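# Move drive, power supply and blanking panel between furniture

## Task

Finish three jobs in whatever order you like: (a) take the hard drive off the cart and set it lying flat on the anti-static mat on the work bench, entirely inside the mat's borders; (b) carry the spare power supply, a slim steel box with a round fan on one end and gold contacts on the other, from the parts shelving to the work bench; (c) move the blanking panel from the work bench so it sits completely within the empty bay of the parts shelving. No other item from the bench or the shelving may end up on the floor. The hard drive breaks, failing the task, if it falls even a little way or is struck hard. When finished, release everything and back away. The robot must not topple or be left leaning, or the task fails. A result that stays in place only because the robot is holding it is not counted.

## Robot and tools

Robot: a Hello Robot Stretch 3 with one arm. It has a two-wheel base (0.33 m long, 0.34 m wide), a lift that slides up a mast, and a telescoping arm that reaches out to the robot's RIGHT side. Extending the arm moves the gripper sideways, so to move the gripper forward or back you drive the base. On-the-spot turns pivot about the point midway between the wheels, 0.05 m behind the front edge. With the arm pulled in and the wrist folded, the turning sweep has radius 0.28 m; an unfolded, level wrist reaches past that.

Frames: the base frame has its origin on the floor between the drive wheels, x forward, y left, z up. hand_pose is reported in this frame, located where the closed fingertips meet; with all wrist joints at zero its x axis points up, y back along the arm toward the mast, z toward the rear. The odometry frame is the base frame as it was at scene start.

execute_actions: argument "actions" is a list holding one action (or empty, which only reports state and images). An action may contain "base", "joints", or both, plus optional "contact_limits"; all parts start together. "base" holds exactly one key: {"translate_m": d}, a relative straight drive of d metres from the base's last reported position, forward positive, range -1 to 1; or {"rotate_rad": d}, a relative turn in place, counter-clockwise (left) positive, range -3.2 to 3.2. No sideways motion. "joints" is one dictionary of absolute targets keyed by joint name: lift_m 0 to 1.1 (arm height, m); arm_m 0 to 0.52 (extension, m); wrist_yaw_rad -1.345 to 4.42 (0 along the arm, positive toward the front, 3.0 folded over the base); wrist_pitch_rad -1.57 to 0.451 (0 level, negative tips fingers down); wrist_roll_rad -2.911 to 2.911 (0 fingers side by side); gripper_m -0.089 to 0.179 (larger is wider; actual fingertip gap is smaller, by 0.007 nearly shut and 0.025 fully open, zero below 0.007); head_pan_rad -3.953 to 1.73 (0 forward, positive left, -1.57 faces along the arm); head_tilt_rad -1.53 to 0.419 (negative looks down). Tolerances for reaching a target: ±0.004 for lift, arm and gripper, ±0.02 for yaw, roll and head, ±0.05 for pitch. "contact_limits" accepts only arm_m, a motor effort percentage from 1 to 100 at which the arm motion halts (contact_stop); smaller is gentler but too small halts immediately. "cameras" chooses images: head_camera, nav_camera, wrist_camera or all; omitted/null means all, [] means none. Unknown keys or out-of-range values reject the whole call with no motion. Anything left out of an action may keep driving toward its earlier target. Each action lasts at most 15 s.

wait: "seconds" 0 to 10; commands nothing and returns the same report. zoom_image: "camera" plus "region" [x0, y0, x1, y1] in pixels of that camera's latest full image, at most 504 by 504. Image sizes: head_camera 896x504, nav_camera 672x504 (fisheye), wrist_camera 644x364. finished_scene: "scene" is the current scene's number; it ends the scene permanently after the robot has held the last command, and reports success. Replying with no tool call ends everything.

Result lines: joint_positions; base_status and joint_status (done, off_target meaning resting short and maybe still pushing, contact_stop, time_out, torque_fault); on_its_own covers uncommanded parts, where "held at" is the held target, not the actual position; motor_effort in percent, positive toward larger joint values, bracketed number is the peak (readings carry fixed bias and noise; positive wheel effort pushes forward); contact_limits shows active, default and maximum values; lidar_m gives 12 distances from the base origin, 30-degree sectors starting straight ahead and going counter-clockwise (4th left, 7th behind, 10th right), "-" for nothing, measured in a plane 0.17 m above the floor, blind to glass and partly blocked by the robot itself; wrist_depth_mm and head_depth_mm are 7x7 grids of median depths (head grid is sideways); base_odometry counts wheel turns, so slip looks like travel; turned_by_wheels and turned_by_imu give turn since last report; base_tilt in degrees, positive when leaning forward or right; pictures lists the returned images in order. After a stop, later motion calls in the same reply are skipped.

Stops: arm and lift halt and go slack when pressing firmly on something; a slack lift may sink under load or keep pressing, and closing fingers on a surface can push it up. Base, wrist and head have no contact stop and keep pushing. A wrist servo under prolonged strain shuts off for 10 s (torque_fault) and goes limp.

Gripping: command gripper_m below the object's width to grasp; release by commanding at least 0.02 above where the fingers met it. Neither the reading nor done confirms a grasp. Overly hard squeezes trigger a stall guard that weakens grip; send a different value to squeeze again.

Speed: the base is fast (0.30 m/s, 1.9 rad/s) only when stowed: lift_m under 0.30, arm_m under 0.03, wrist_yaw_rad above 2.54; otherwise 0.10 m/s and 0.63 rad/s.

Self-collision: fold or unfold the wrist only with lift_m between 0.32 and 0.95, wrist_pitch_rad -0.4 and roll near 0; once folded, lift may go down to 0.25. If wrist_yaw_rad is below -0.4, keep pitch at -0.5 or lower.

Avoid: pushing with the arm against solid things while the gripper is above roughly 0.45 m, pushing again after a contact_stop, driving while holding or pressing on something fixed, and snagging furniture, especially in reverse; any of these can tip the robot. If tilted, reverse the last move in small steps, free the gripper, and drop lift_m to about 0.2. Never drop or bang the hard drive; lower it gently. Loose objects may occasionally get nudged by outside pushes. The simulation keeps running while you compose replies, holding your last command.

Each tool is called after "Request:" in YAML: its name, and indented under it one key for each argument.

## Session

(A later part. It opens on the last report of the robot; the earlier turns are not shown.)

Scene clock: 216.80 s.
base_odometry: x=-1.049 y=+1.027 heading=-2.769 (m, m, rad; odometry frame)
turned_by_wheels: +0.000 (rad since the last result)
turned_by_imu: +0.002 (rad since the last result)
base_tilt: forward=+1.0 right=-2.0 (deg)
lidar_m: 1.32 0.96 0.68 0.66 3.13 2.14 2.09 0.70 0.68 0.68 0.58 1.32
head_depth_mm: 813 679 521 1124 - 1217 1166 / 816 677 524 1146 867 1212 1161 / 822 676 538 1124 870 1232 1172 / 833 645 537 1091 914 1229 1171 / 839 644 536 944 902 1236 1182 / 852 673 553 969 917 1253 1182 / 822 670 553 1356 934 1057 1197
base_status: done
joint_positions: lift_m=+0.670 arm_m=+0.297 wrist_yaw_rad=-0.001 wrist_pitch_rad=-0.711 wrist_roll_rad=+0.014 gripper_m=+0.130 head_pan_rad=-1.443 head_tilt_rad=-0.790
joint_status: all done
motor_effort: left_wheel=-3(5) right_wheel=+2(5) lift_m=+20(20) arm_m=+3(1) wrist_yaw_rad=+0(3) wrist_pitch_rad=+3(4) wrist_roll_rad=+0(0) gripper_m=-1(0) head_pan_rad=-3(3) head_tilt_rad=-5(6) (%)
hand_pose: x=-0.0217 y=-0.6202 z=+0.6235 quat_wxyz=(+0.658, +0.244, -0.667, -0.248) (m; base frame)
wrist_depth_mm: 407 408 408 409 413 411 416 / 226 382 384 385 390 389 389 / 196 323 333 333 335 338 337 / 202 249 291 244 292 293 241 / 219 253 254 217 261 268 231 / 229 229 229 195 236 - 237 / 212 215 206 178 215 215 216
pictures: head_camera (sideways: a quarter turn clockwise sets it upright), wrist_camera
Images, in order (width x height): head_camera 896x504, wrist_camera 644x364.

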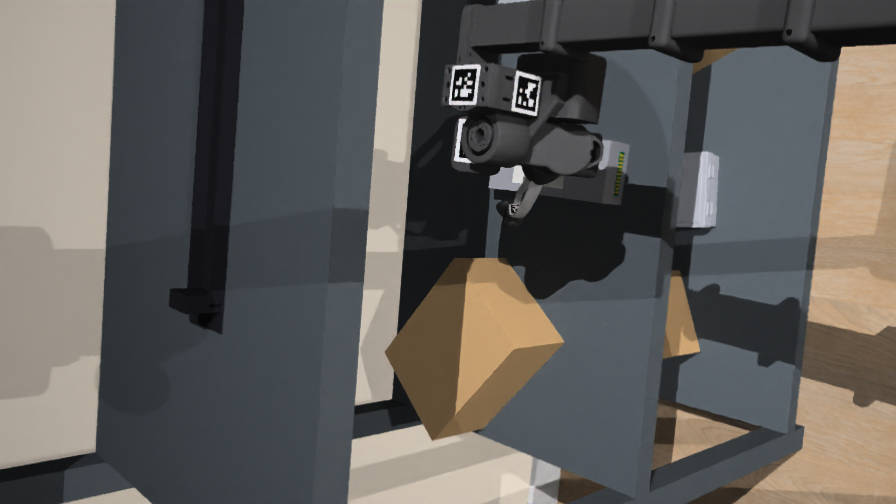

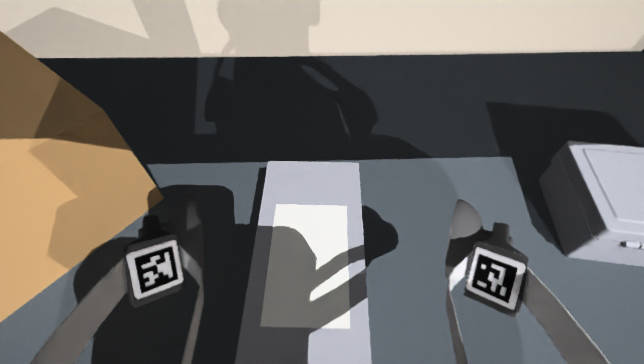

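Request:
execute_actions:
  actions:
    - {"base":{"translate_m":0.011},"joints":{"lift_m":0.655}}
  cameras: []

Request:
execute_actions:
  actions:
    - {"joints":{"lift_m":0.605}}
  cameras: ["wrist_camera"]

Request:
execute_actions:
  actions:
    - {"joints":{"gripper_m":0.015}}
  cameras: ["wrist_camera"]

Request:
execute_actions:
  actions:
    - {"joints":{"lift_m":0.63}}
  cameras: ["wrist_camera"]

Request:
wait:
  seconds: 5

Scene clock: 218.37 s.
base_odometry: x=-1.059 y=+1.023 heading=-2.769 (m, m, rad; odometry frame)
turned_by_wheels: +0.000 (rad since the last result)
turned_by_imu: +0.000 (rad since the last result)
base_tilt: forward=+1.0 right=-1.9 (deg)
lidar_m: 1.31 0.95 0.68 0.66 3.13 2.16 2.10 0.70 0.68 0.67 0.57 1.32
head_depth_mm: 815 678 522 1126 - - - / 817 677 523 1127 - 1208 1163 / 821 675 537 1120 870 1233 1165 / 827 644 537 1091 917 1232 1169 / 840 670 535 942 894 1234 1177 / 850 674 554 964 916 1283 1180 / 829 671 554 1362 935 1058 1195
base_status: done
joint_positions: lift_m=+0.655 arm_m=+0.297 wrist_yaw_rad=-0.001 wrist_pitch_rad=-0.711 wrist_roll_rad=+0.014 gripper_m=+0.130 head_pan_rad=-1.443 head_tilt_rad=-0.790
joint_status: all done
motor_effort: left_wheel=-3(5) right_wheel=+2(6) lift_m=+20(20) arm_m=+2(3) wrist_yaw_rad=+1(0) wrist_pitch_rad=+3(3) wrist_roll_rad=+0(0) gripper_m=+0(0) head_pan_rad=-3(3) head_tilt_rad=-5(6) (%)
hand_pose: x=-0.0217 y=-0.6202 z=+0.6085 quat_wxyz=(+0.658, +0.244, -0.667, -0.248) (m; base frame)
wrist_depth_mm: 398 407 399 399 402 402 407 / 197 360 359 361 365 367 367 / 179 295 311 309 315 312 316 / 194 238 272 225 275 277 239 / 210 240 243 200 243 251 236 / 215 215 216 181 218 - 223 / 200 199 196 165 198 202 203
pictures: none
No camera images: the call's "cameras" was empty. Leave "cameras" out to get every camera's image.

Scene clock: 219.67 s.
base_odometry: x=-1.059 y=+1.023 heading=-2.769 (m, m, rad; odometry frame)
turned_by_wheels: +0.000 (rad since the last result)
turned_by_imu: +0.000 (rad since the last result)
base_tilt: forward=+1.1 right=-2.1 (deg)
lidar_m: 1.31 0.95 0.68 0.66 3.13 2.16 2.10 0.70 0.68 0.68 0.57 1.32
head_depth_mm: 813 678 520 1098 942 - - / 815 678 524 1089 - 1211 1167 / 820 674 538 1093 898 1225 1168 / 830 641 538 1087 916 1234 1166 / 839 674 536 939 898 1233 1173 / 854 673 553 968 917 1276 1184 / 830 670 552 1360 937 1057 1196
base_status: not commanded
joint_positions: lift_m=+0.605 arm_m=+0.297 wrist_yaw_rad=-0.001 wrist_pitch_rad=-0.711 wrist_roll_rad=+0.014 gripper_m=+0.130 head_pan_rad=-1.443 head_tilt_rad=-0.790
joint_status: all done
motor_effort: left_wheel=-3(3) right_wheel=+2(2) lift_m=+20(22) arm_m=+3(2) wrist_yaw_rad=+1(1) wrist_pitch_rad=+3(4) wrist_roll_rad=+0(0) gripper_m=+0(1) head_pan_rad=-4(3) head_tilt_rad=-6(5) (%)
hand_pose: x=-0.0217 y=-0.6202 z=+0.5585 quat_wxyz=(+0.658, +0.244, -0.667, -0.248) (m; base frame)
wrist_depth_mm: 164 328 334 332 336 339 339 / 170 280 279 281 282 283 285 / 179 227 242 186 237 244 234 / 193 211 212 163 208 215 215 / 187 192 184 145 168 195 192 / 170 167 164 131 134 - 172 / - 155 121 119 122 157 157
pictures: wrist_camera
Images, in order (width x height): wrist_camera 644x364.

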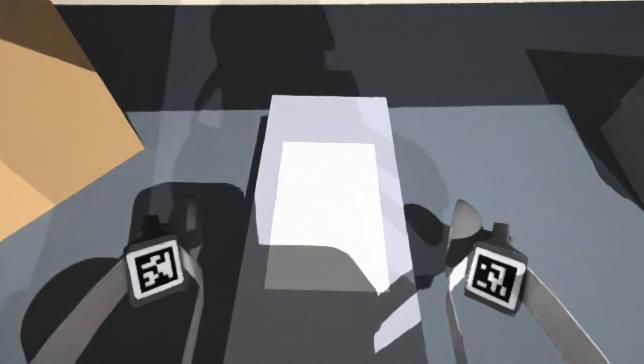

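Scene clock: 221.30 s.
base_odometry: x=-1.059 y=+1.023 heading=-2.769 (m, m, rad; odometry frame)
turned_by_wheels: +0.000 (rad since the last result)
turned_by_imu: +0.000 (rad since the last result)
base_tilt: forward=+1.1 right=-2.0 (deg)
lidar_m: 1.31 0.95 0.68 0.66 3.14 2.16 2.10 0.70 0.68 0.68 0.57 1.31
head_depth_mm: 815 678 521 1096 944 - - / 817 676 524 1094 - 1213 1163 / 819 677 537 1095 912 1229 1169 / 830 642 537 1090 915 1234 1166 / 838 675 537 942 895 1226 1175 / 853 671 555 966 912 1283 1180 / 826 670 554 1365 935 1057 1199
base_status: not commanded
joint_positions: lift_m=+0.605 arm_m=+0.297 wrist_yaw_rad=-0.001 wrist_pitch_rad=-0.719 wrist_roll_rad=+0.014 gripper_m=+0.016 head_pan_rad=-1.443 head_tilt_rad=-0.790
joint_status: all done
motor_effort: left_wheel=-4(3) right_wheel=+4(4) lift_m=+22(22) arm_m=+0(2) wrist_yaw_rad=+2(1) wrist_pitch_rad=+6(7) wrist_roll_rad=+0(0) gripper_m=-24(100) head_pan_rad=-3(4) head_tilt_rad=-6(6) (%)
hand_pose: x=-0.0218 y=-0.6188 z=+0.5569 quat_wxyz=(+0.657, +0.247, -0.666, -0.251) (m; base frame)
wrist_depth_mm: 164 323 323 324 329 329 331 / 171 273 274 275 276 278 278 / 180 224 235 182 232 240 234 / 194 208 204 160 205 210 211 / 185 186 144 143 145 189 190 / 167 168 131 129 132 171 170 / 154 154 122 118 123 156 156
pictures: wrist_camera
Images, in order (width x height): wrist_camera 644x364.

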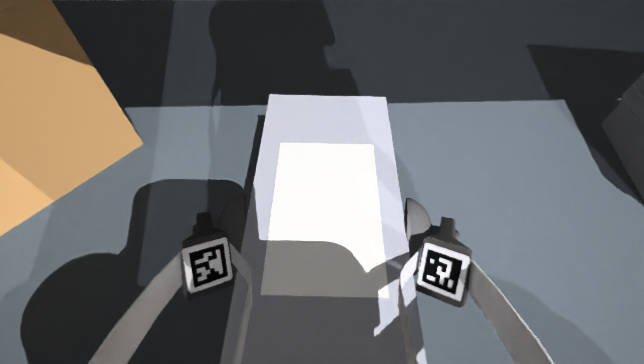

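Scene clock: 222.30 s.
base_odometry: x=-1.059 y=+1.023 heading=-2.769 (m, m, rad; odometry frame)
turned_by_wheels: +0.000 (rad since the last result)
turned_by_imu: +0.000 (rad since the last result)
base_tilt: forward=+1.0 right=-2.1 (deg)
lidar_m: 1.30 0.95 0.68 0.66 3.13 2.15 2.11 0.70 0.68 0.67 0.57 1.31
head_depth_mm: 812 677 520 1099 - - - / 817 677 522 1121 - 1211 1165 / 821 676 537 1094 891 1224 1167 / 830 642 536 1089 914 1238 1167 / 842 672 537 942 897 1233 1174 / 849 673 553 966 914 1280 1183 / 829 670 552 1359 933 1057 1198
base_status: not commanded
joint_positions: lift_m=+0.630 arm_m=+0.297 wrist_yaw_rad=-0.001 wrist_pitch_rad=-0.758 wrist_roll_rad=+0.014 gripper_m=+0.019 head_pan_rad=-1.443 head_tilt_rad=-0.790
joint_status: all done
motor_effort: left_wheel=-3(4) right_wheel=+3(4) lift_m=+31(31) arm_m=+0(0) wrist_yaw_rad=+2(1) wrist_pitch_rad=+19(20) wrist_roll_rad=+0(0) gripper_m=-23(24) head_pan_rad=-4(3) head_tilt_rad=-6(6) (%)
hand_pose: x=-0.0218 y=-0.6113 z=+0.5746 quat_wxyz=(+0.652, +0.260, -0.661, -0.264) (m; base frame)
wrist_depth_mm: 167 335 337 337 338 339 343 / 173 287 289 291 292 294 293 / 184 227 252 182 250 255 242 / 200 221 221 161 224 229 224 / 203 202 145 143 145 207 206 / 186 185 132 130 132 188 188 / 170 170 123 118 123 171 172
pictures: wrist_camera
Images, in order (width x height): wrist_camera 644x364.

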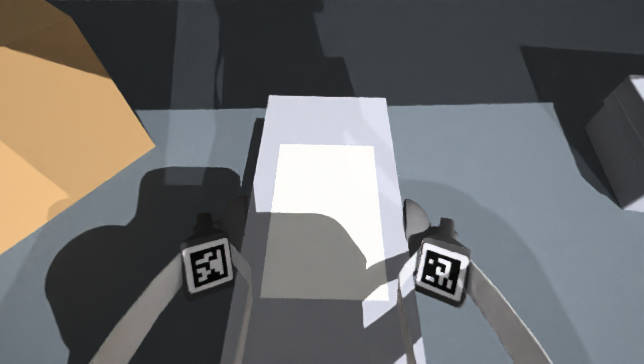

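Scene clock: 227.30 s.
base_odometry: x=-1.059 y=+1.023 heading=-2.769 (m, m, rad; odometry frame)
turned_by_wheels: +0.000 (rad since the last result)
turned_by_imu: +0.001 (rad since the last result)
base_tilt: forward=+1.0 right=-2.1 (deg)
lidar_m: 1.30 0.95 0.68 0.66 3.14 2.15 2.10 0.70 0.68 0.67 0.57 1.31
head_depth_mm: 814 677 521 1098 - - - / 817 677 523 1124 - 1217 1162 / 819 677 538 1094 888 1230 1164 / 830 643 537 1089 916 1233 1167 / 838 673 537 939 898 1232 1179 / 852 673 552 965 916 1275 1180 / 829 671 553 1361 936 1061 1197
base_status: not commanded
joint_positions: lift_m=+0.630 arm_m=+0.297 wrist_yaw_rad=-0.001 wrist_pitch_rad=-0.758 wrist_roll_rad=+0.014 gripper_m=+0.023 head_pan_rad=-1.443 head_tilt_rad=-0.790
joint_status: all done
on_its_own: gripper_m is held at +0.021, not at your +0.015, by its stall guard, which is not easing now
motor_effort: left_wheel=-3(4) right_wheel=+3(4) lift_m=+32(31) arm_m=+1(0) wrist_yaw_rad=+2(1) wrist_pitch_rad=+19(20) wrist_roll_rad=+0(0) gripper_m=-21(24) head_pan_rad=-3(3) head_tilt_rad=-5(6) (%)
hand_pose: x=-0.0218 y=-0.6113 z=+0.5746 quat_wxyz=(+0.652, +0.260, -0.661, -0.264) (m; base frame)
wrist_depth_mm: 168 331 335 334 337 342 340 / 173 287 289 290 294 294 294 / 185 228 253 183 250 256 244 / 200 221 222 161 224 228 224 / 203 204 145 143 146 205 207 / 185 185 131 129 131 187 188 / 171 171 122 118 123 172 172
wait: 5.00 s; at rest by 0.27 s
pictures: head_camera (sideways: a quarter turn clockwise sets it upright), nav_camera (sideways: a quarter turn counterclockwise sets it upright), wrist_camera
Images, in order (width x height): head_camera 896x504, nav_camera 672x504, wrist_camera 644x364.

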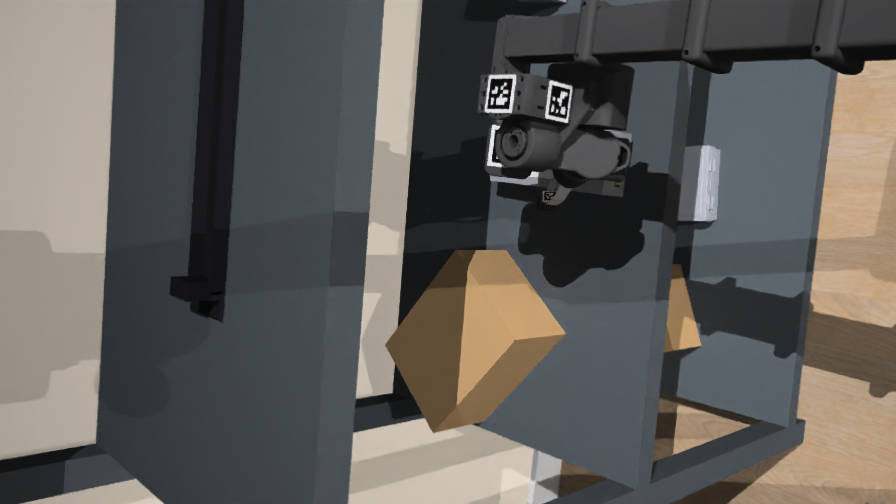

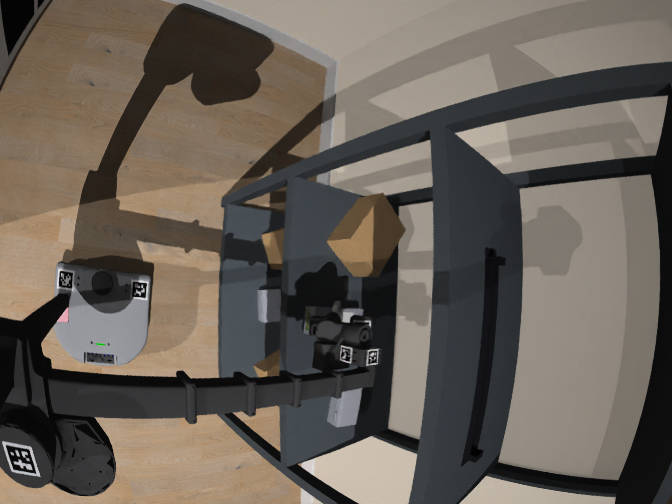

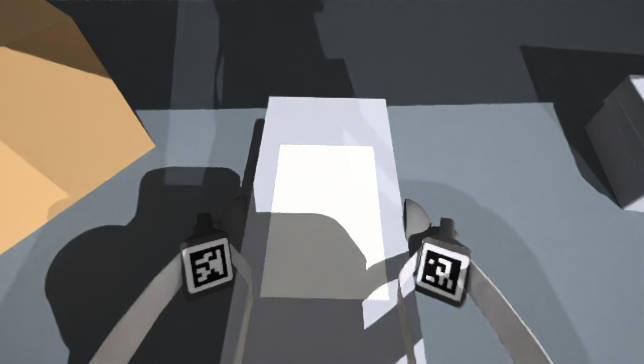

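Request:
execute_actions:
  actions:
    - {"joints":{"arm_m":0.003,"lift_m":0.65}}
  cameras: []

Request:
execute_actions:
  actions:
    - {"base":{"translate_m":-0.35}}
  cameras: []

Request:
execute_actions:
  actions:
    - {"base":{"rotate_rad":-1.475}}
  cameras: []

Request:
execute_actions:
  actions:
    - {"base":{"translate_m":-1.0},"joints":{"lift_m":1.06}}
  cameras: []

Request:
execute_actions:
  actions:
    - {"base":{"translate_m":-1.0}}
  cameras: []

Request:
execute_actions:
  actions:
    - {"base":{"translate_m":-0.45}}
  cameras: []

Request:
execute_actions:
  actions:
    - {"base":{"rotate_rad":-1.72},"joints":{"head_tilt_rad":-0.5}}

Scene clock: 231.77 s.
base_odometry: x=-1.059 y=+1.023 heading=-2.769 (m, m, rad; odometry frame)
turned_by_wheels: +0.000 (rad since the last result)
turned_by_imu: +0.001 (rad since the last result)
base_tilt: forward=+1.0 right=-2.1 (deg)
lidar_m: 1.31 0.95 0.68 0.66 3.14 2.15 2.10 0.70 0.68 0.68 0.57 1.32
head_depth_mm: 814 680 522 1091 919 1179 1171 / 815 678 523 1093 920 844 1168 / 819 676 538 1088 917 712 - / 831 642 537 1090 915 1233 1167 / 844 673 535 938 897 1233 1173 / 852 674 553 967 919 1281 1188 / 830 669 553 1360 934 1055 1195
base_status: not commanded
joint_positions: lift_m=+0.650 arm_m=+0.003 wrist_yaw_rad=+0.000 wrist_pitch_rad=-0.759 wrist_roll_rad=+0.014 gripper_m=+0.023 head_pan_rad=-1.443 head_tilt_rad=-0.790
joint_status: all done
on_its_own: gripper_m is held at +0.021, not at your +0.015, by its stall guard, which is not easing now
motor_effort: left_wheel=-3(3) right_wheel=+2(3) lift_m=+31(33) arm_m=-4(5) wrist_yaw_rad=+1(1) wrist_pitch_rad=+19(19) wrist_roll_rad=+0(0) gripper_m=-22(22) head_pan_rad=-3(3) head_tilt_rad=-6(6) (%)
hand_pose: x=-0.0217 y=-0.3176 z=+0.5945 quat_wxyz=(+0.652, +0.260, -0.661, -0.264) (m; base frame)
wrist_depth_mm: 370 362 376 376 376 380 379 / 319 319 323 323 324 325 328 / 305 308 311 183 311 325 937 / 655 849 688 161 695 842 890 / 754 703 145 144 146 718 633 / 709 690 132 129 131 712 724 / 661 655 122 118 123 659 665
pictures: none
No camera images: the call's "cameras" was empty. Leave "cameras" out to get every camera's image.

Scene clock: 236.33 s.
base_odometry: x=-0.733 y=+1.150 heading=-2.769 (m, m, rad; odometry frame)
turned_by_wheels: +0.000 (rad since the last result)
turned_by_imu: +0.000 (rad since the last result)
base_tilt: forward=+1.1 right=-2.0 (deg)
lidar_m: 1.66 0.94 0.78 1.52 3.08 1.79 1.76 1.41 0.51 0.51 0.83 0.84
head_depth_mm: 807 678 538 1199 749 1314 1224 / 819 679 538 1115 919 933 1187 / 828 651 557 1092 917 715 - / 839 657 556 1092 917 1230 1180 / 851 664 556 1088 915 1256 1185 / 852 665 553 1085 912 1282 1187 / 857 645 573 1085 913 1279 1194
base_status: done
joint_positions: lift_m=+0.650 arm_m=+0.003 wrist_yaw_rad=+0.000 wrist_pitch_rad=-0.759 wrist_roll_rad=+0.014 gripper_m=+0.023 head_pan_rad=-1.443 head_tilt_rad=-0.790
joint_status: not commanded
on_its_own: gripper_m is held at +0.021, not at your +0.015, by its stall guard, which is not easing now
motor_effort: left_wheel=-3(7) right_wheel=+2(2) lift_m=+31(31) arm_m=-4(3) wrist_yaw_rad=+0(1) wrist_pitch_rad=+19(19) wrist_roll_rad=+0(0) gripper_m=-22(22) head_pan_rad=-4(3) head_tilt_rad=-6(6) (%)
hand_pose: x=-0.0217 y=-0.3176 z=+0.5945 quat_wxyz=(+0.652, +0.260, -0.661, -0.264) (m; base frame)
wrist_depth_mm: 371 373 374 377 380 270 746 / 322 322 321 321 316 818 856 / 696 794 735 183 340 957 936 / 733 744 753 161 438 891 877 / 700 703 145 143 146 797 798 / 691 698 132 130 131 726 733 / 658 651 122 118 123 666 673
pictures: none
No camera images: the call's "cameras" was empty. Leave "cameras" out to get every camera's image.

Scene clock: 239.63 s.
base_odometry: x=-0.733 y=+1.150 heading=+2.039 (m, m, rad; odometry frame)
turned_by_wheels: -1.475 (rad since the last result)
turned_by_imu: -1.448 (rad since the last result)
base_tilt: forward=+1.1 right=-2.1 (deg)
lidar_m: 0.63 0.83 0.84 1.66 0.85 0.78 3.03 2.81 1.76 2.11 1.27 0.51
head_depth_mm: 1864 2071 2253 1881 1582 1366 1225 / 1910 2123 2298 1895 1595 1365 1206 / 1956 2192 2331 1899 1573 713 - / 1979 2242 2337 1863 1581 1362 1195 / 2046 2309 2338 1876 1581 1360 1196 / 2031 2253 2263 1876 1574 1363 1203 / 1752 1852 1979 1863 1587 1360 1196
base_status: done
joint_positions: lift_m=+0.650 arm_m=+0.003 wrist_yaw_rad=+0.000 wrist_pitch_rad=-0.759 wrist_roll_rad=+0.014 gripper_m=+0.023 head_pan_rad=-1.443 head_tilt_rad=-0.790
joint_status: not commanded
on_its_own: gripper_m is held at +0.021, not at your +0.015, by its stall guard, which is not easing now
motor_effort: left_wheel=+1(4) right_wheel=-4(8) lift_m=+31(31) arm_m=-3(3) wrist_yaw_rad=+0(0) wrist_pitch_rad=+19(19) wrist_roll_rad=+0(0) gripper_m=-22(22) head_pan_rad=-4(4) head_tilt_rad=-6(6) (%)
hand_pose: x=-0.0216 y=-0.3176 z=+0.5945 quat_wxyz=(+0.652, +0.260, -0.661, -0.264) (m; base frame)
wrist_depth_mm: - - - - - - - / - - - - - - - / 944 - - 184 947 - - / 866 865 844 161 860 864 868 / 779 780 145 144 145 806 793 / 707 709 132 130 131 723 721 / 659 671 122 118 123 665 674
pictures: none
No camera images: the call's "cameras" was empty. Leave "cameras" out to get every camera's image.

Scene clock: 250.73 s.
base_odometry: x=-0.282 y=+0.257 heading=+2.039 (m, m, rad; odometry frame)
turned_by_wheels: +0.000 (rad since the last result)
turned_by_imu: -0.001 (rad since the last result)
base_tilt: forward=+1.1 right=-2.1 (deg)
lidar_m: 1.49 1.66 0.51 0.51 0.54 0.77 2.05 2.69 2.09 1.63 1.73 2.00
head_depth_mm: 1780 - - - - - 1199 / 1799 1983 - 402 - 1325 1203 / 1827 2001 2159 1888 320 1341 1200 / 1848 1983 2154 1871 1581 1364 1198 / 1906 2139 2246 1884 1584 1362 1194 / 2005 2284 2329 1885 1580 1358 1188 / 2061 2336 2305 1889 1583 1364 1199
base_status: done
joint_positions: lift_m=+1.060 arm_m=+0.003 wrist_yaw_rad=+0.000 wrist_pitch_rad=-0.759 wrist_roll_rad=+0.014 gripper_m=+0.023 head_pan_rad=-1.443 head_tilt_rad=-0.790
joint_status: all done
on_its_own: gripper_m is held at +0.021, not at your +0.015, by its stall guard, which is not easing now
motor_effort: left_wheel=+1(2) right_wheel=-3(7) lift_m=+31(32) arm_m=-3(3) wrist_yaw_rad=+0(0) wrist_pitch_rad=+19(19) wrist_roll_rad=+0(0) gripper_m=-21(21) head_pan_rad=-2(4) head_tilt_rad=-6(6) (%)
hand_pose: x=-0.0216 y=-0.3176 z=+1.0045 quat_wxyz=(+0.652, +0.260, -0.661, -0.264) (m; base frame)
wrist_depth_mm: - - - - - - - / - - - - - - - / - - - 184 - - - / - - - 161 - - - / - - 144 144 146 - - / - - 132 130 131 - - / - - 122 118 123 - -
pictures: none
No camera images: the call's "cameras" was empty. Leave "cameras" out to get every camera's image.

Scene clock: 261.83 s.
base_odometry: x=+0.170 y=-0.635 heading=+2.039 (m, m, rad; odometry frame)
turned_by_wheels: +0.000 (rad since the last result)
turned_by_imu: -0.001 (rad since the last result)
base_tilt: forward=+1.0 right=-2.0 (deg)
lidar_m: 2.48 0.76 0.66 1.61 1.53 1.73 1.06 1.92 2.00 1.97 1.92 3.02
head_depth_mm: 1720 - - - - - 1204 / 1766 1950 - 403 - 1329 1204 / 1791 2035 2221 1876 321 1341 1205 / 1849 2085 2264 1884 1586 1355 1198 / 1890 2147 2317 1884 1582 1365 1201 / 1923 2193 2333 1878 1577 1370 1198 / 1983 2217 2306 1870 1587 1353 1201
base_status: done
joint_positions: lift_m=+1.060 arm_m=+0.003 wrist_yaw_rad=+0.000 wrist_pitch_rad=-0.759 wrist_roll_rad=+0.014 gripper_m=+0.023 head_pan_rad=-1.443 head_tilt_rad=-0.790
joint_status: not commanded
on_its_own: gripper_m is held at +0.021, not at your +0.015, by its stall guard, which is not easing now
motor_effort: left_wheel=+1(2) right_wheel=-3(9) lift_m=+32(32) arm_m=-3(3) wrist_yaw_rad=+0(0) wrist_pitch_rad=+19(19) wrist_roll_rad=+0(0) gripper_m=-22(21) head_pan_rad=-3(3) head_tilt_rad=-5(6) (%)
hand_pose: x=-0.0216 y=-0.3176 z=+1.0045 quat_wxyz=(+0.652, +0.260, -0.661, -0.264) (m; base frame)
wrist_depth_mm: - - - - - - - / - - - - - - - / - - - 184 - - - / - - - 161 - - - / - - 145 143 146 - - / - - 132 130 131 - - / - - 123 118 123 - -
pictures: none
No camera images: the call's "cameras" was empty. Leave "cameras" out to get every camera's image.

Scene clock: 267.43 s.
base_odometry: x=+0.373 y=-1.036 heading=+2.039 (m, m, rad; odometry frame)
turned_by_wheels: +0.000 (rad since the last result)
turned_by_imu: +0.000 (rad since the last result)
base_tilt: forward=+1.1 right=-2.1 (deg)
lidar_m: 1.89 0.97 1.15 1.83 1.68 1.26 1.23 0.63 1.97 1.92 2.06 2.34
head_depth_mm: 1661 - - - - - 1203 / 1742 1894 - 403 - 1332 1205 / 1775 1991 2184 1887 321 1335 1198 / 1816 2038 2251 1880 1577 1364 1199 / 1861 2106 2264 1871 1574 1362 1201 / 1901 2146 2323 1876 1586 1359 1201 / 1946 2207 2294 1880 1575 1364 1194
base_status: done
joint_positions: lift_m=+1.060 arm_m=+0.003 wrist_yaw_rad=+0.000 wrist_pitch_rad=-0.759 wrist_roll_rad=+0.014 gripper_m=+0.023 head_pan_rad=-1.443 head_tilt_rad=-0.790
joint_status: not commanded
on_its_own: gripper_m is held at +0.021, not at your +0.015, by its stall guard, which is not easing now
motor_effort: left_wheel=+1(2) right_wheel=-3(9) lift_m=+32(32) arm_m=-4(3) wrist_yaw_rad=+0(1) wrist_pitch_rad=+19(19) wrist_roll_rad=+0(0) gripper_m=-22(21) head_pan_rad=-3(4) head_tilt_rad=-6(6) (%)
hand_pose: x=-0.0216 y=-0.3176 z=+1.0045 quat_wxyz=(+0.652, +0.260, -0.661, -0.264) (m; base frame)
wrist_depth_mm: - - - - - - - / - - - - - - - / - - - 185 - - - / - - - 161 - - - / - - 145 144 146 - - / - - 132 129 131 - - / - - 122 118 123 - -
pictures: none
No camera images: the call's "cameras" was empty. Leave "cameras" out to get every camera's image.

Scene clock: 271.10 s.
base_odometry: x=+0.373 y=-1.036 heading=+0.319 (m, m, rad; odometry frame)
turned_by_wheels: -1.720 (rad since the last result)
turned_by_imu: -1.689 (rad since the last result)
base_tilt: forward=+1.1 right=-2.0 (deg)
lidar_m: 1.92 1.99 2.20 2.92 0.98 1.00 1.83 1.29 1.32 1.23 0.62 1.82
head_depth_mm: 1156 1243 1322 - - - - / 1165 1258 1287 924 - - - / 1172 1263 1273 830 652 375 299 / 1183 1278 1264 826 687 1598 1397 / 1193 1289 1259 823 686 1621 1397 / 1200 1293 1354 820 684 1665 1354 / 1207 1309 1420 814 682 788 1293
base_status: done
joint_positions: lift_m=+1.060 arm_m=+0.003 wrist_yaw_rad=+0.000 wrist_pitch_rad=-0.759 wrist_roll_rad=+0.014 gripper_m=+0.023 head_pan_rad=-1.443 head_tilt_rad=-0.507
joint_status: all done
on_its_own: gripper_m is held at +0.021, not at your +0.015, by its stall guard, which is not easing now
motor_effort: left_wheel=+1(4) right_wheel=-4(8) lift_m=+31(31) arm_m=-3(3) wrist_yaw_rad=+1(0) wrist_pitch_rad=+19(19) wrist_roll_rad=+0(0) gripper_m=-21(22) head_pan_rad=-4(4) head_tilt_rad=+5(33) (%)
hand_pose: x=-0.0216 y=-0.3176 z=+1.0045 quat_wxyz=(+0.652, +0.260, -0.661, -0.264) (m; base frame)
wrist_depth_mm: 436 424 426 426 430 430 428 / 361 370 377 378 390 390 402 / - 500 - 184 - - - / - 634 - 161 - - - / - - 145 144 146 - - / - - 132 129 132 - - / - - 122 118 123 - -
pictures: head_camera (sideways: a quarter turn clockwise sets it upright), nav_camera (sideways: a quarter turn counterclockwise sets it upright), wrist_camera
Images, in order (width x height): head_camera 896x504, nav_camera 672x504, wrist_camera 644x364.

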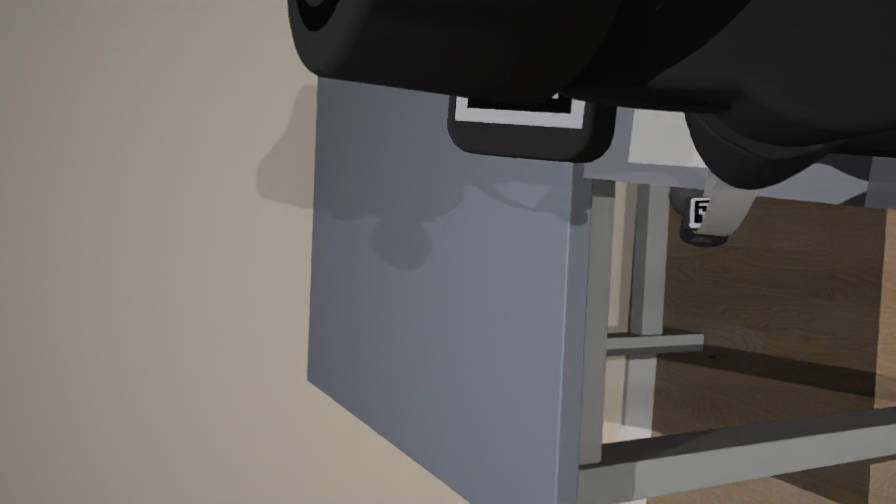

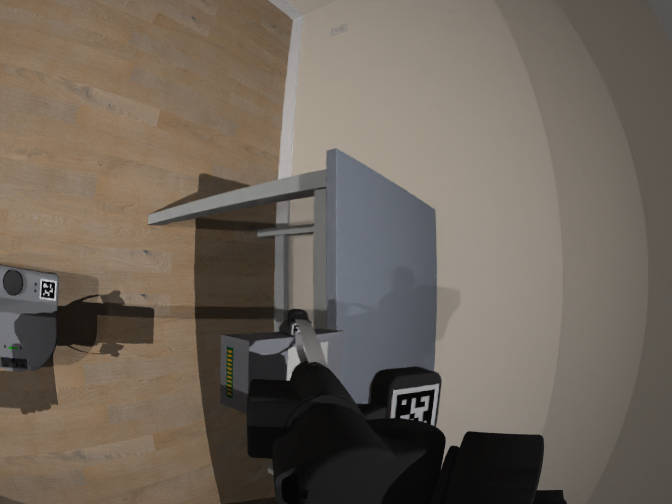

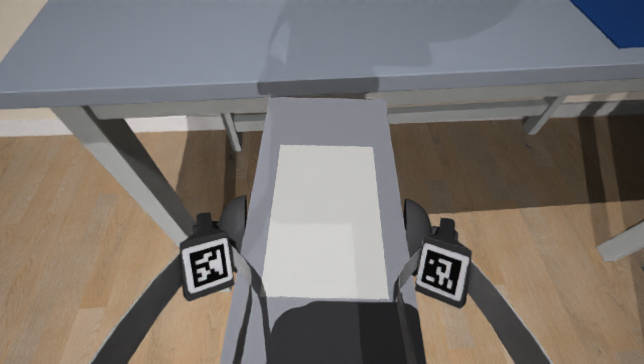

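Request:
execute_actions:
  actions:
    - {"joints":{"arm_m":0.45,"wrist_pitch_rad":-0.66}}
  cameras: []

Request:
execute_actions:
  actions:
    - {"joints":{"lift_m":0.995}}
  cameras: []

Scene clock: 275.90 s.
base_odometry: x=+0.373 y=-1.036 heading=+0.319 (m, m, rad; odometry frame)
turned_by_wheels: +0.000 (rad since the last result)
turned_by_imu: +0.001 (rad since the last result)
base_tilt: forward=+0.9 right=-2.0 (deg)
lidar_m: 1.92 1.99 2.20 2.94 0.97 1.00 1.82 1.29 1.32 1.23 0.63 1.81
head_depth_mm: 1145 - 1280 835 669 1607 1401 / 1162 1235 - 740 665 1594 1399 / 1174 1265 1294 788 685 1600 1403 / 1181 1270 1260 826 686 1630 1394 / 1191 1291 1250 825 687 1628 1395 / 1197 1288 1363 818 683 1667 1359 / 1215 1308 1427 817 682 788 1294
base_status: not commanded
joint_positions: lift_m=+1.060 arm_m=+0.450 wrist_yaw_rad=+0.000 wrist_pitch_rad=-0.723 wrist_roll_rad=+0.014 gripper_m=+0.023 head_pan_rad=-1.443 head_tilt_rad=-0.507
joint_status: wrist_pitch_rad off_target (ended at -0.723, target -0.660); the others done
on_its_own: gripper_m is held at +0.021, not at your +0.015, by its stall guard, which is not easing now
motor_effort: left_wheel=+1(1) right_wheel=-4(4) lift_m=+31(32) arm_m=+2(3) wrist_yaw_rad=+1(1) wrist_pitch_rad=+20(23) wrist_roll_rad=+0(1) gripper_m=-21(21) head_pan_rad=-3(3) head_tilt_rad=+5(5) (%)
hand_pose: x=-0.0216 y=-0.7709 z=+1.0107 quat_wxyz=(+0.657, +0.248, -0.666, -0.252) (m; base frame)
wrist_depth_mm: 449 448 456 454 459 462 464 / 379 383 382 385 389 389 389 / 329 335 332 183 329 339 338 / 291 295 287 162 291 300 296 / 263 263 145 143 146 265 267 / 237 237 131 129 131 242 241 / 218 218 123 118 123 220 222
pictures: none
No camera images: the call's "cameras" was empty. Leave "cameras" out to get every camera's image.

Scene clock: 277.33 s.
base_odometry: x=+0.373 y=-1.036 heading=+0.319 (m, m, rad; odometry frame)
turned_by_wheels: +0.000 (rad since the last result)
turned_by_imu: +0.000 (rad since the last result)
base_tilt: forward=+1.0 right=-2.0 (deg)
lidar_m: 1.91 1.98 2.20 2.94 0.97 1.00 1.82 1.29 1.32 1.23 0.63 1.81
head_depth_mm: 1151 1225 - 837 668 1604 1405 / 1165 1241 - 724 666 1593 1394 / 1178 1264 1272 790 684 1598 1402 / 1180 1276 1261 827 686 1627 1398 / 1192 1282 1247 822 686 1626 1390 / 1196 1296 1359 818 684 1673 1358 / 1209 1310 1425 815 681 789 1297
base_status: not commanded
joint_positions: lift_m=+0.995 arm_m=+0.450 wrist_yaw_rad=+0.000 wrist_pitch_rad=-0.722 wrist_roll_rad=+0.014 gripper_m=+0.023 head_pan_rad=-1.443 head_tilt_rad=-0.507
joint_status: all done
on_its_own: gripper_m is held at +0.021, not at your +0.015, by its stall guard, which is not easing now
motor_effort: left_wheel=+0(1) right_wheel=-4(4) lift_m=+25(26) arm_m=+1(2) wrist_yaw_rad=+0(0) wrist_pitch_rad=+20(20) wrist_roll_rad=+0(0) gripper_m=-23(22) head_pan_rad=-3(3) head_tilt_rad=+5(4) (%)
hand_pose: x=-0.0216 y=-0.7710 z=+0.9461 quat_wxyz=(+0.657, +0.248, -0.666, -0.252) (m; base frame)
wrist_depth_mm: 327 332 331 333 338 337 339 / 279 280 283 285 285 286 287 / 243 245 244 184 242 249 249 / 216 215 212 161 213 220 220 / 192 192 145 144 146 197 196 / 175 174 132 129 131 177 178 / 160 160 122 118 123 161 162
pictures: none
No camera images: the call's "cameras" was empty. Leave "cameras" out to get every camera's image.

Request:
execute_actions:
  actions:
    - {"joints":{"lift_m":0.987}}
  cameras: []

Request:
execute_actions:
  actions:
    - {"joints":{"gripper_m":0.12,"wrist_pitch_rad":-0.7}}
  cameras: []

Request:
execute_actions:
  actions:
    - {"joints":{"lift_m":1.08,"arm_m":0.15,"head_pan_rad":-1.8}}

Scene clock: 278.40 s.
base_odometry: x=+0.373 y=-1.036 heading=+0.319 (m, m, rad; odometry frame)
turned_by_wheels: +0.000 (rad since the last result)
turned_by_imu: +0.000 (rad since the last result)
base_tilt: forward=+1.0 right=-2.0 (deg)
lidar_m: 1.92 1.98 2.20 2.93 0.97 1.00 1.83 1.29 1.32 1.23 0.63 1.81
head_depth_mm: 1153 1231 - 838 669 1607 1410 / 1161 1253 - 719 665 1595 1398 / 1169 1256 1267 790 684 1609 1391 / 1185 1271 1263 827 686 1637 1399 / 1195 1287 1253 822 687 1627 1388 / 1196 1295 1364 818 683 1683 1353 / 1203 1306 1427 817 684 787 1297
base_status: not commanded
joint_positions: lift_m=+0.987 arm_m=+0.450 wrist_yaw_rad=+0.000 wrist_pitch_rad=-0.716 wrist_roll_rad=+0.014 gripper_m=+0.023 head_pan_rad=-1.443 head_tilt_rad=-0.507
joint_status: all done
on_its_own: gripper_m is held at +0.021, not at your +0.015, by its stall guard, which is not easing now
motor_effort: left_wheel=+1(1) right_wheel=-4(4) lift_m=+23(26) arm_m=+3(1) wrist_yaw_rad=+0(0) wrist_pitch_rad=+18(20) wrist_roll_rad=+0(0) gripper_m=-21(21) head_pan_rad=-2(3) head_tilt_rad=+4(4) (%)
hand_pose: x=-0.0216 y=-0.7723 z=+0.9394 quat_wxyz=(+0.658, +0.246, -0.667, -0.250) (m; base frame)
wrist_depth_mm: 320 322 325 324 329 330 332 / 272 273 276 276 277 278 278 / 235 237 238 183 232 241 242 / 208 208 205 161 206 211 212 / 186 186 145 143 145 189 190 / 168 169 132 130 131 171 172 / 154 154 122 118 123 155 156
pictures: none
No camera images: the call's "cameras" was empty. Leave "cameras" out to get every camera's image.

Scene clock: 279.87 s.
base_odometry: x=+0.373 y=-1.036 heading=+0.319 (m, m, rad; odometry frame)
turned_by_wheels: +0.000 (rad since the last result)
turned_by_imu: +0.000 (rad since the last result)
base_tilt: forward=+1.0 right=-2.0 (deg)
lidar_m: 1.92 1.98 2.20 2.94 0.97 1.00 1.83 1.29 1.32 1.23 0.63 1.81
head_depth_mm: 1160 1233 - 834 670 1604 1403 / 1166 1245 - 723 669 1594 1403 / 1177 1270 1275 789 682 1601 1396 / 1182 1272 1265 826 689 1627 1393 / 1186 1284 1257 822 686 1632 1387 / 1197 1292 1361 819 686 1673 1356 / 1211 1308 1417 818 683 787 1292
base_status: not commanded
joint_positions: lift_m=+0.987 arm_m=+0.450 wrist_yaw_rad=+0.000 wrist_pitch_rad=-0.715 wrist_roll_rad=+0.014 gripper_m=+0.120 head_pan_rad=-1.443 head_tilt_rad=-0.507
joint_status: all done
motor_effort: left_wheel=+1(1) right_wheel=-4(4) lift_m=+23(23) arm_m=+2(3) wrist_yaw_rad=+0(0) wrist_pitch_rad=+5(17) wrist_roll_rad=+0(0) gripper_m=+0(88) head_pan_rad=-2(3) head_tilt_rad=+4(5) (%)
hand_pose: x=-0.0216 y=-0.7725 z=+0.9395 quat_wxyz=(+0.658, +0.246, -0.667, -0.250) (m; base frame)
wrist_depth_mm: 325 327 330 333 335 335 335 / 275 278 278 280 280 281 282 / 237 239 240 185 236 243 244 / 210 209 212 163 208 214 214 / 187 192 182 145 152 193 191 / 170 168 150 131 137 175 173 / - 156 121 120 122 156 158
pictures: none
No camera images: the call's "cameras" was empty. Leave "cameras" out to get every camera's image.

Scene clock: 283.30 s.
base_odometry: x=+0.373 y=-1.036 heading=+0.319 (m, m, rad; odometry frame)
turned_by_wheels: +0.000 (rad since the last result)
turned_by_imu: +0.001 (rad since the last result)
base_tilt: forward=+1.0 right=-2.1 (deg)
lidar_m: 1.92 1.99 2.19 2.94 0.97 1.00 1.82 1.29 1.32 1.23 0.63 1.81
head_depth_mm: 1291 - 1203 832 1849 1682 1407 / 1265 - 1265 833 1760 1697 1403 / 1234 - - 810 745 1686 1402 / - - - 828 716 1679 1391 / 1184 - - - 692 1631 1406 / 1161 1255 - 778 657 1590 1392 / 1140 1231 1242 858 644 1579 1387
base_status: not commanded
joint_positions: lift_m=+1.080 arm_m=+0.150 wrist_yaw_rad=+0.000 wrist_pitch_rad=-0.714 wrist_roll_rad=+0.014 gripper_m=+0.120 head_pan_rad=-1.793 head_tilt_rad=-0.507
joint_status: all done
motor_effort: left_wheel=+1(1) right_wheel=-4(4) lift_m=+26(27) arm_m=-3(5) wrist_yaw_rad=+0(1) wrist_pitch_rad=+4(5) wrist_roll_rad=+0(0) gripper_m=+0(0) head_pan_rad=-3(27) head_tilt_rad=+5(4) (%)
hand_pose: x=-0.0216 y=-0.4732 z=+1.0326 quat_wxyz=(+0.658, +0.245, -0.667, -0.249) (m; base frame)
wrist_depth_mm: 886 501 511 491 507 516 515 / 431 428 429 377 432 435 432 / 370 368 372 362 374 375 377 / 326 325 325 327 326 329 334 / 303 303 - - - - - / - 524 - - - - - / - - - - - - -
pictures: head_camera (sideways: a quarter turn clockwise sets it upright), nav_camera (sideways: a quarter turn counterclockwise sets it upright), wrist_camera
Images, in order (width x height): head_camera 896x504, nav_camera 672x504, wrist_camera 644x364.

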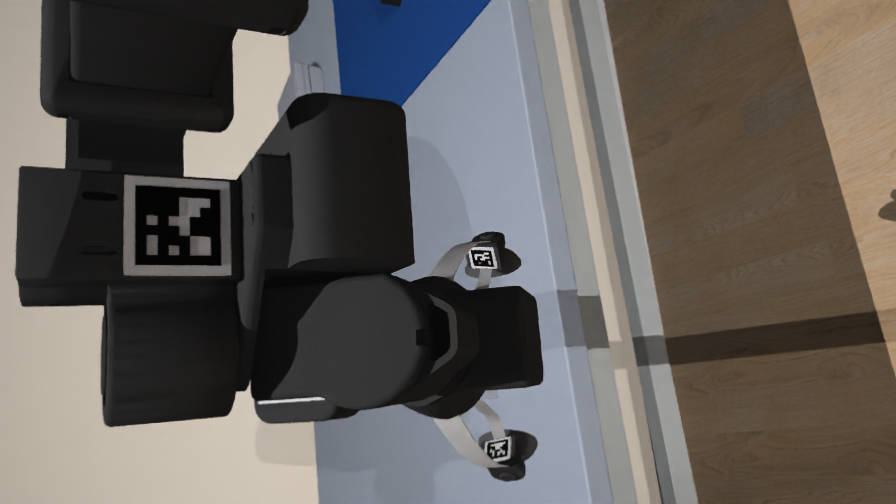

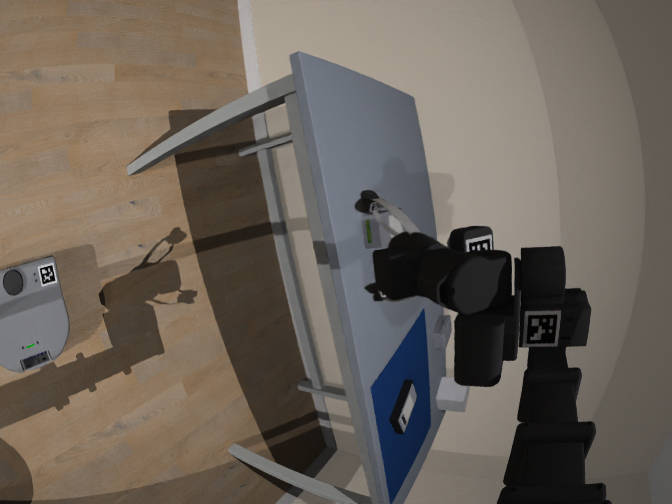

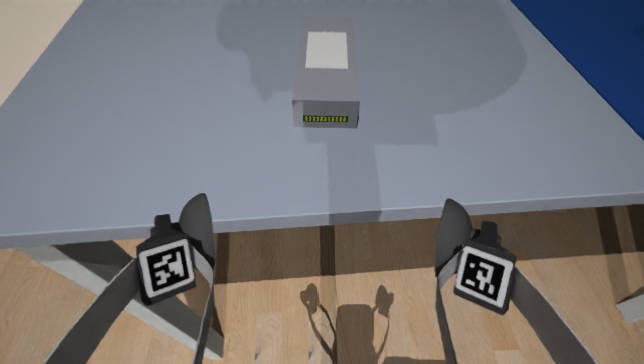

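Request:
finished_scene:
  scene: 1

The scene is finished: the task was done.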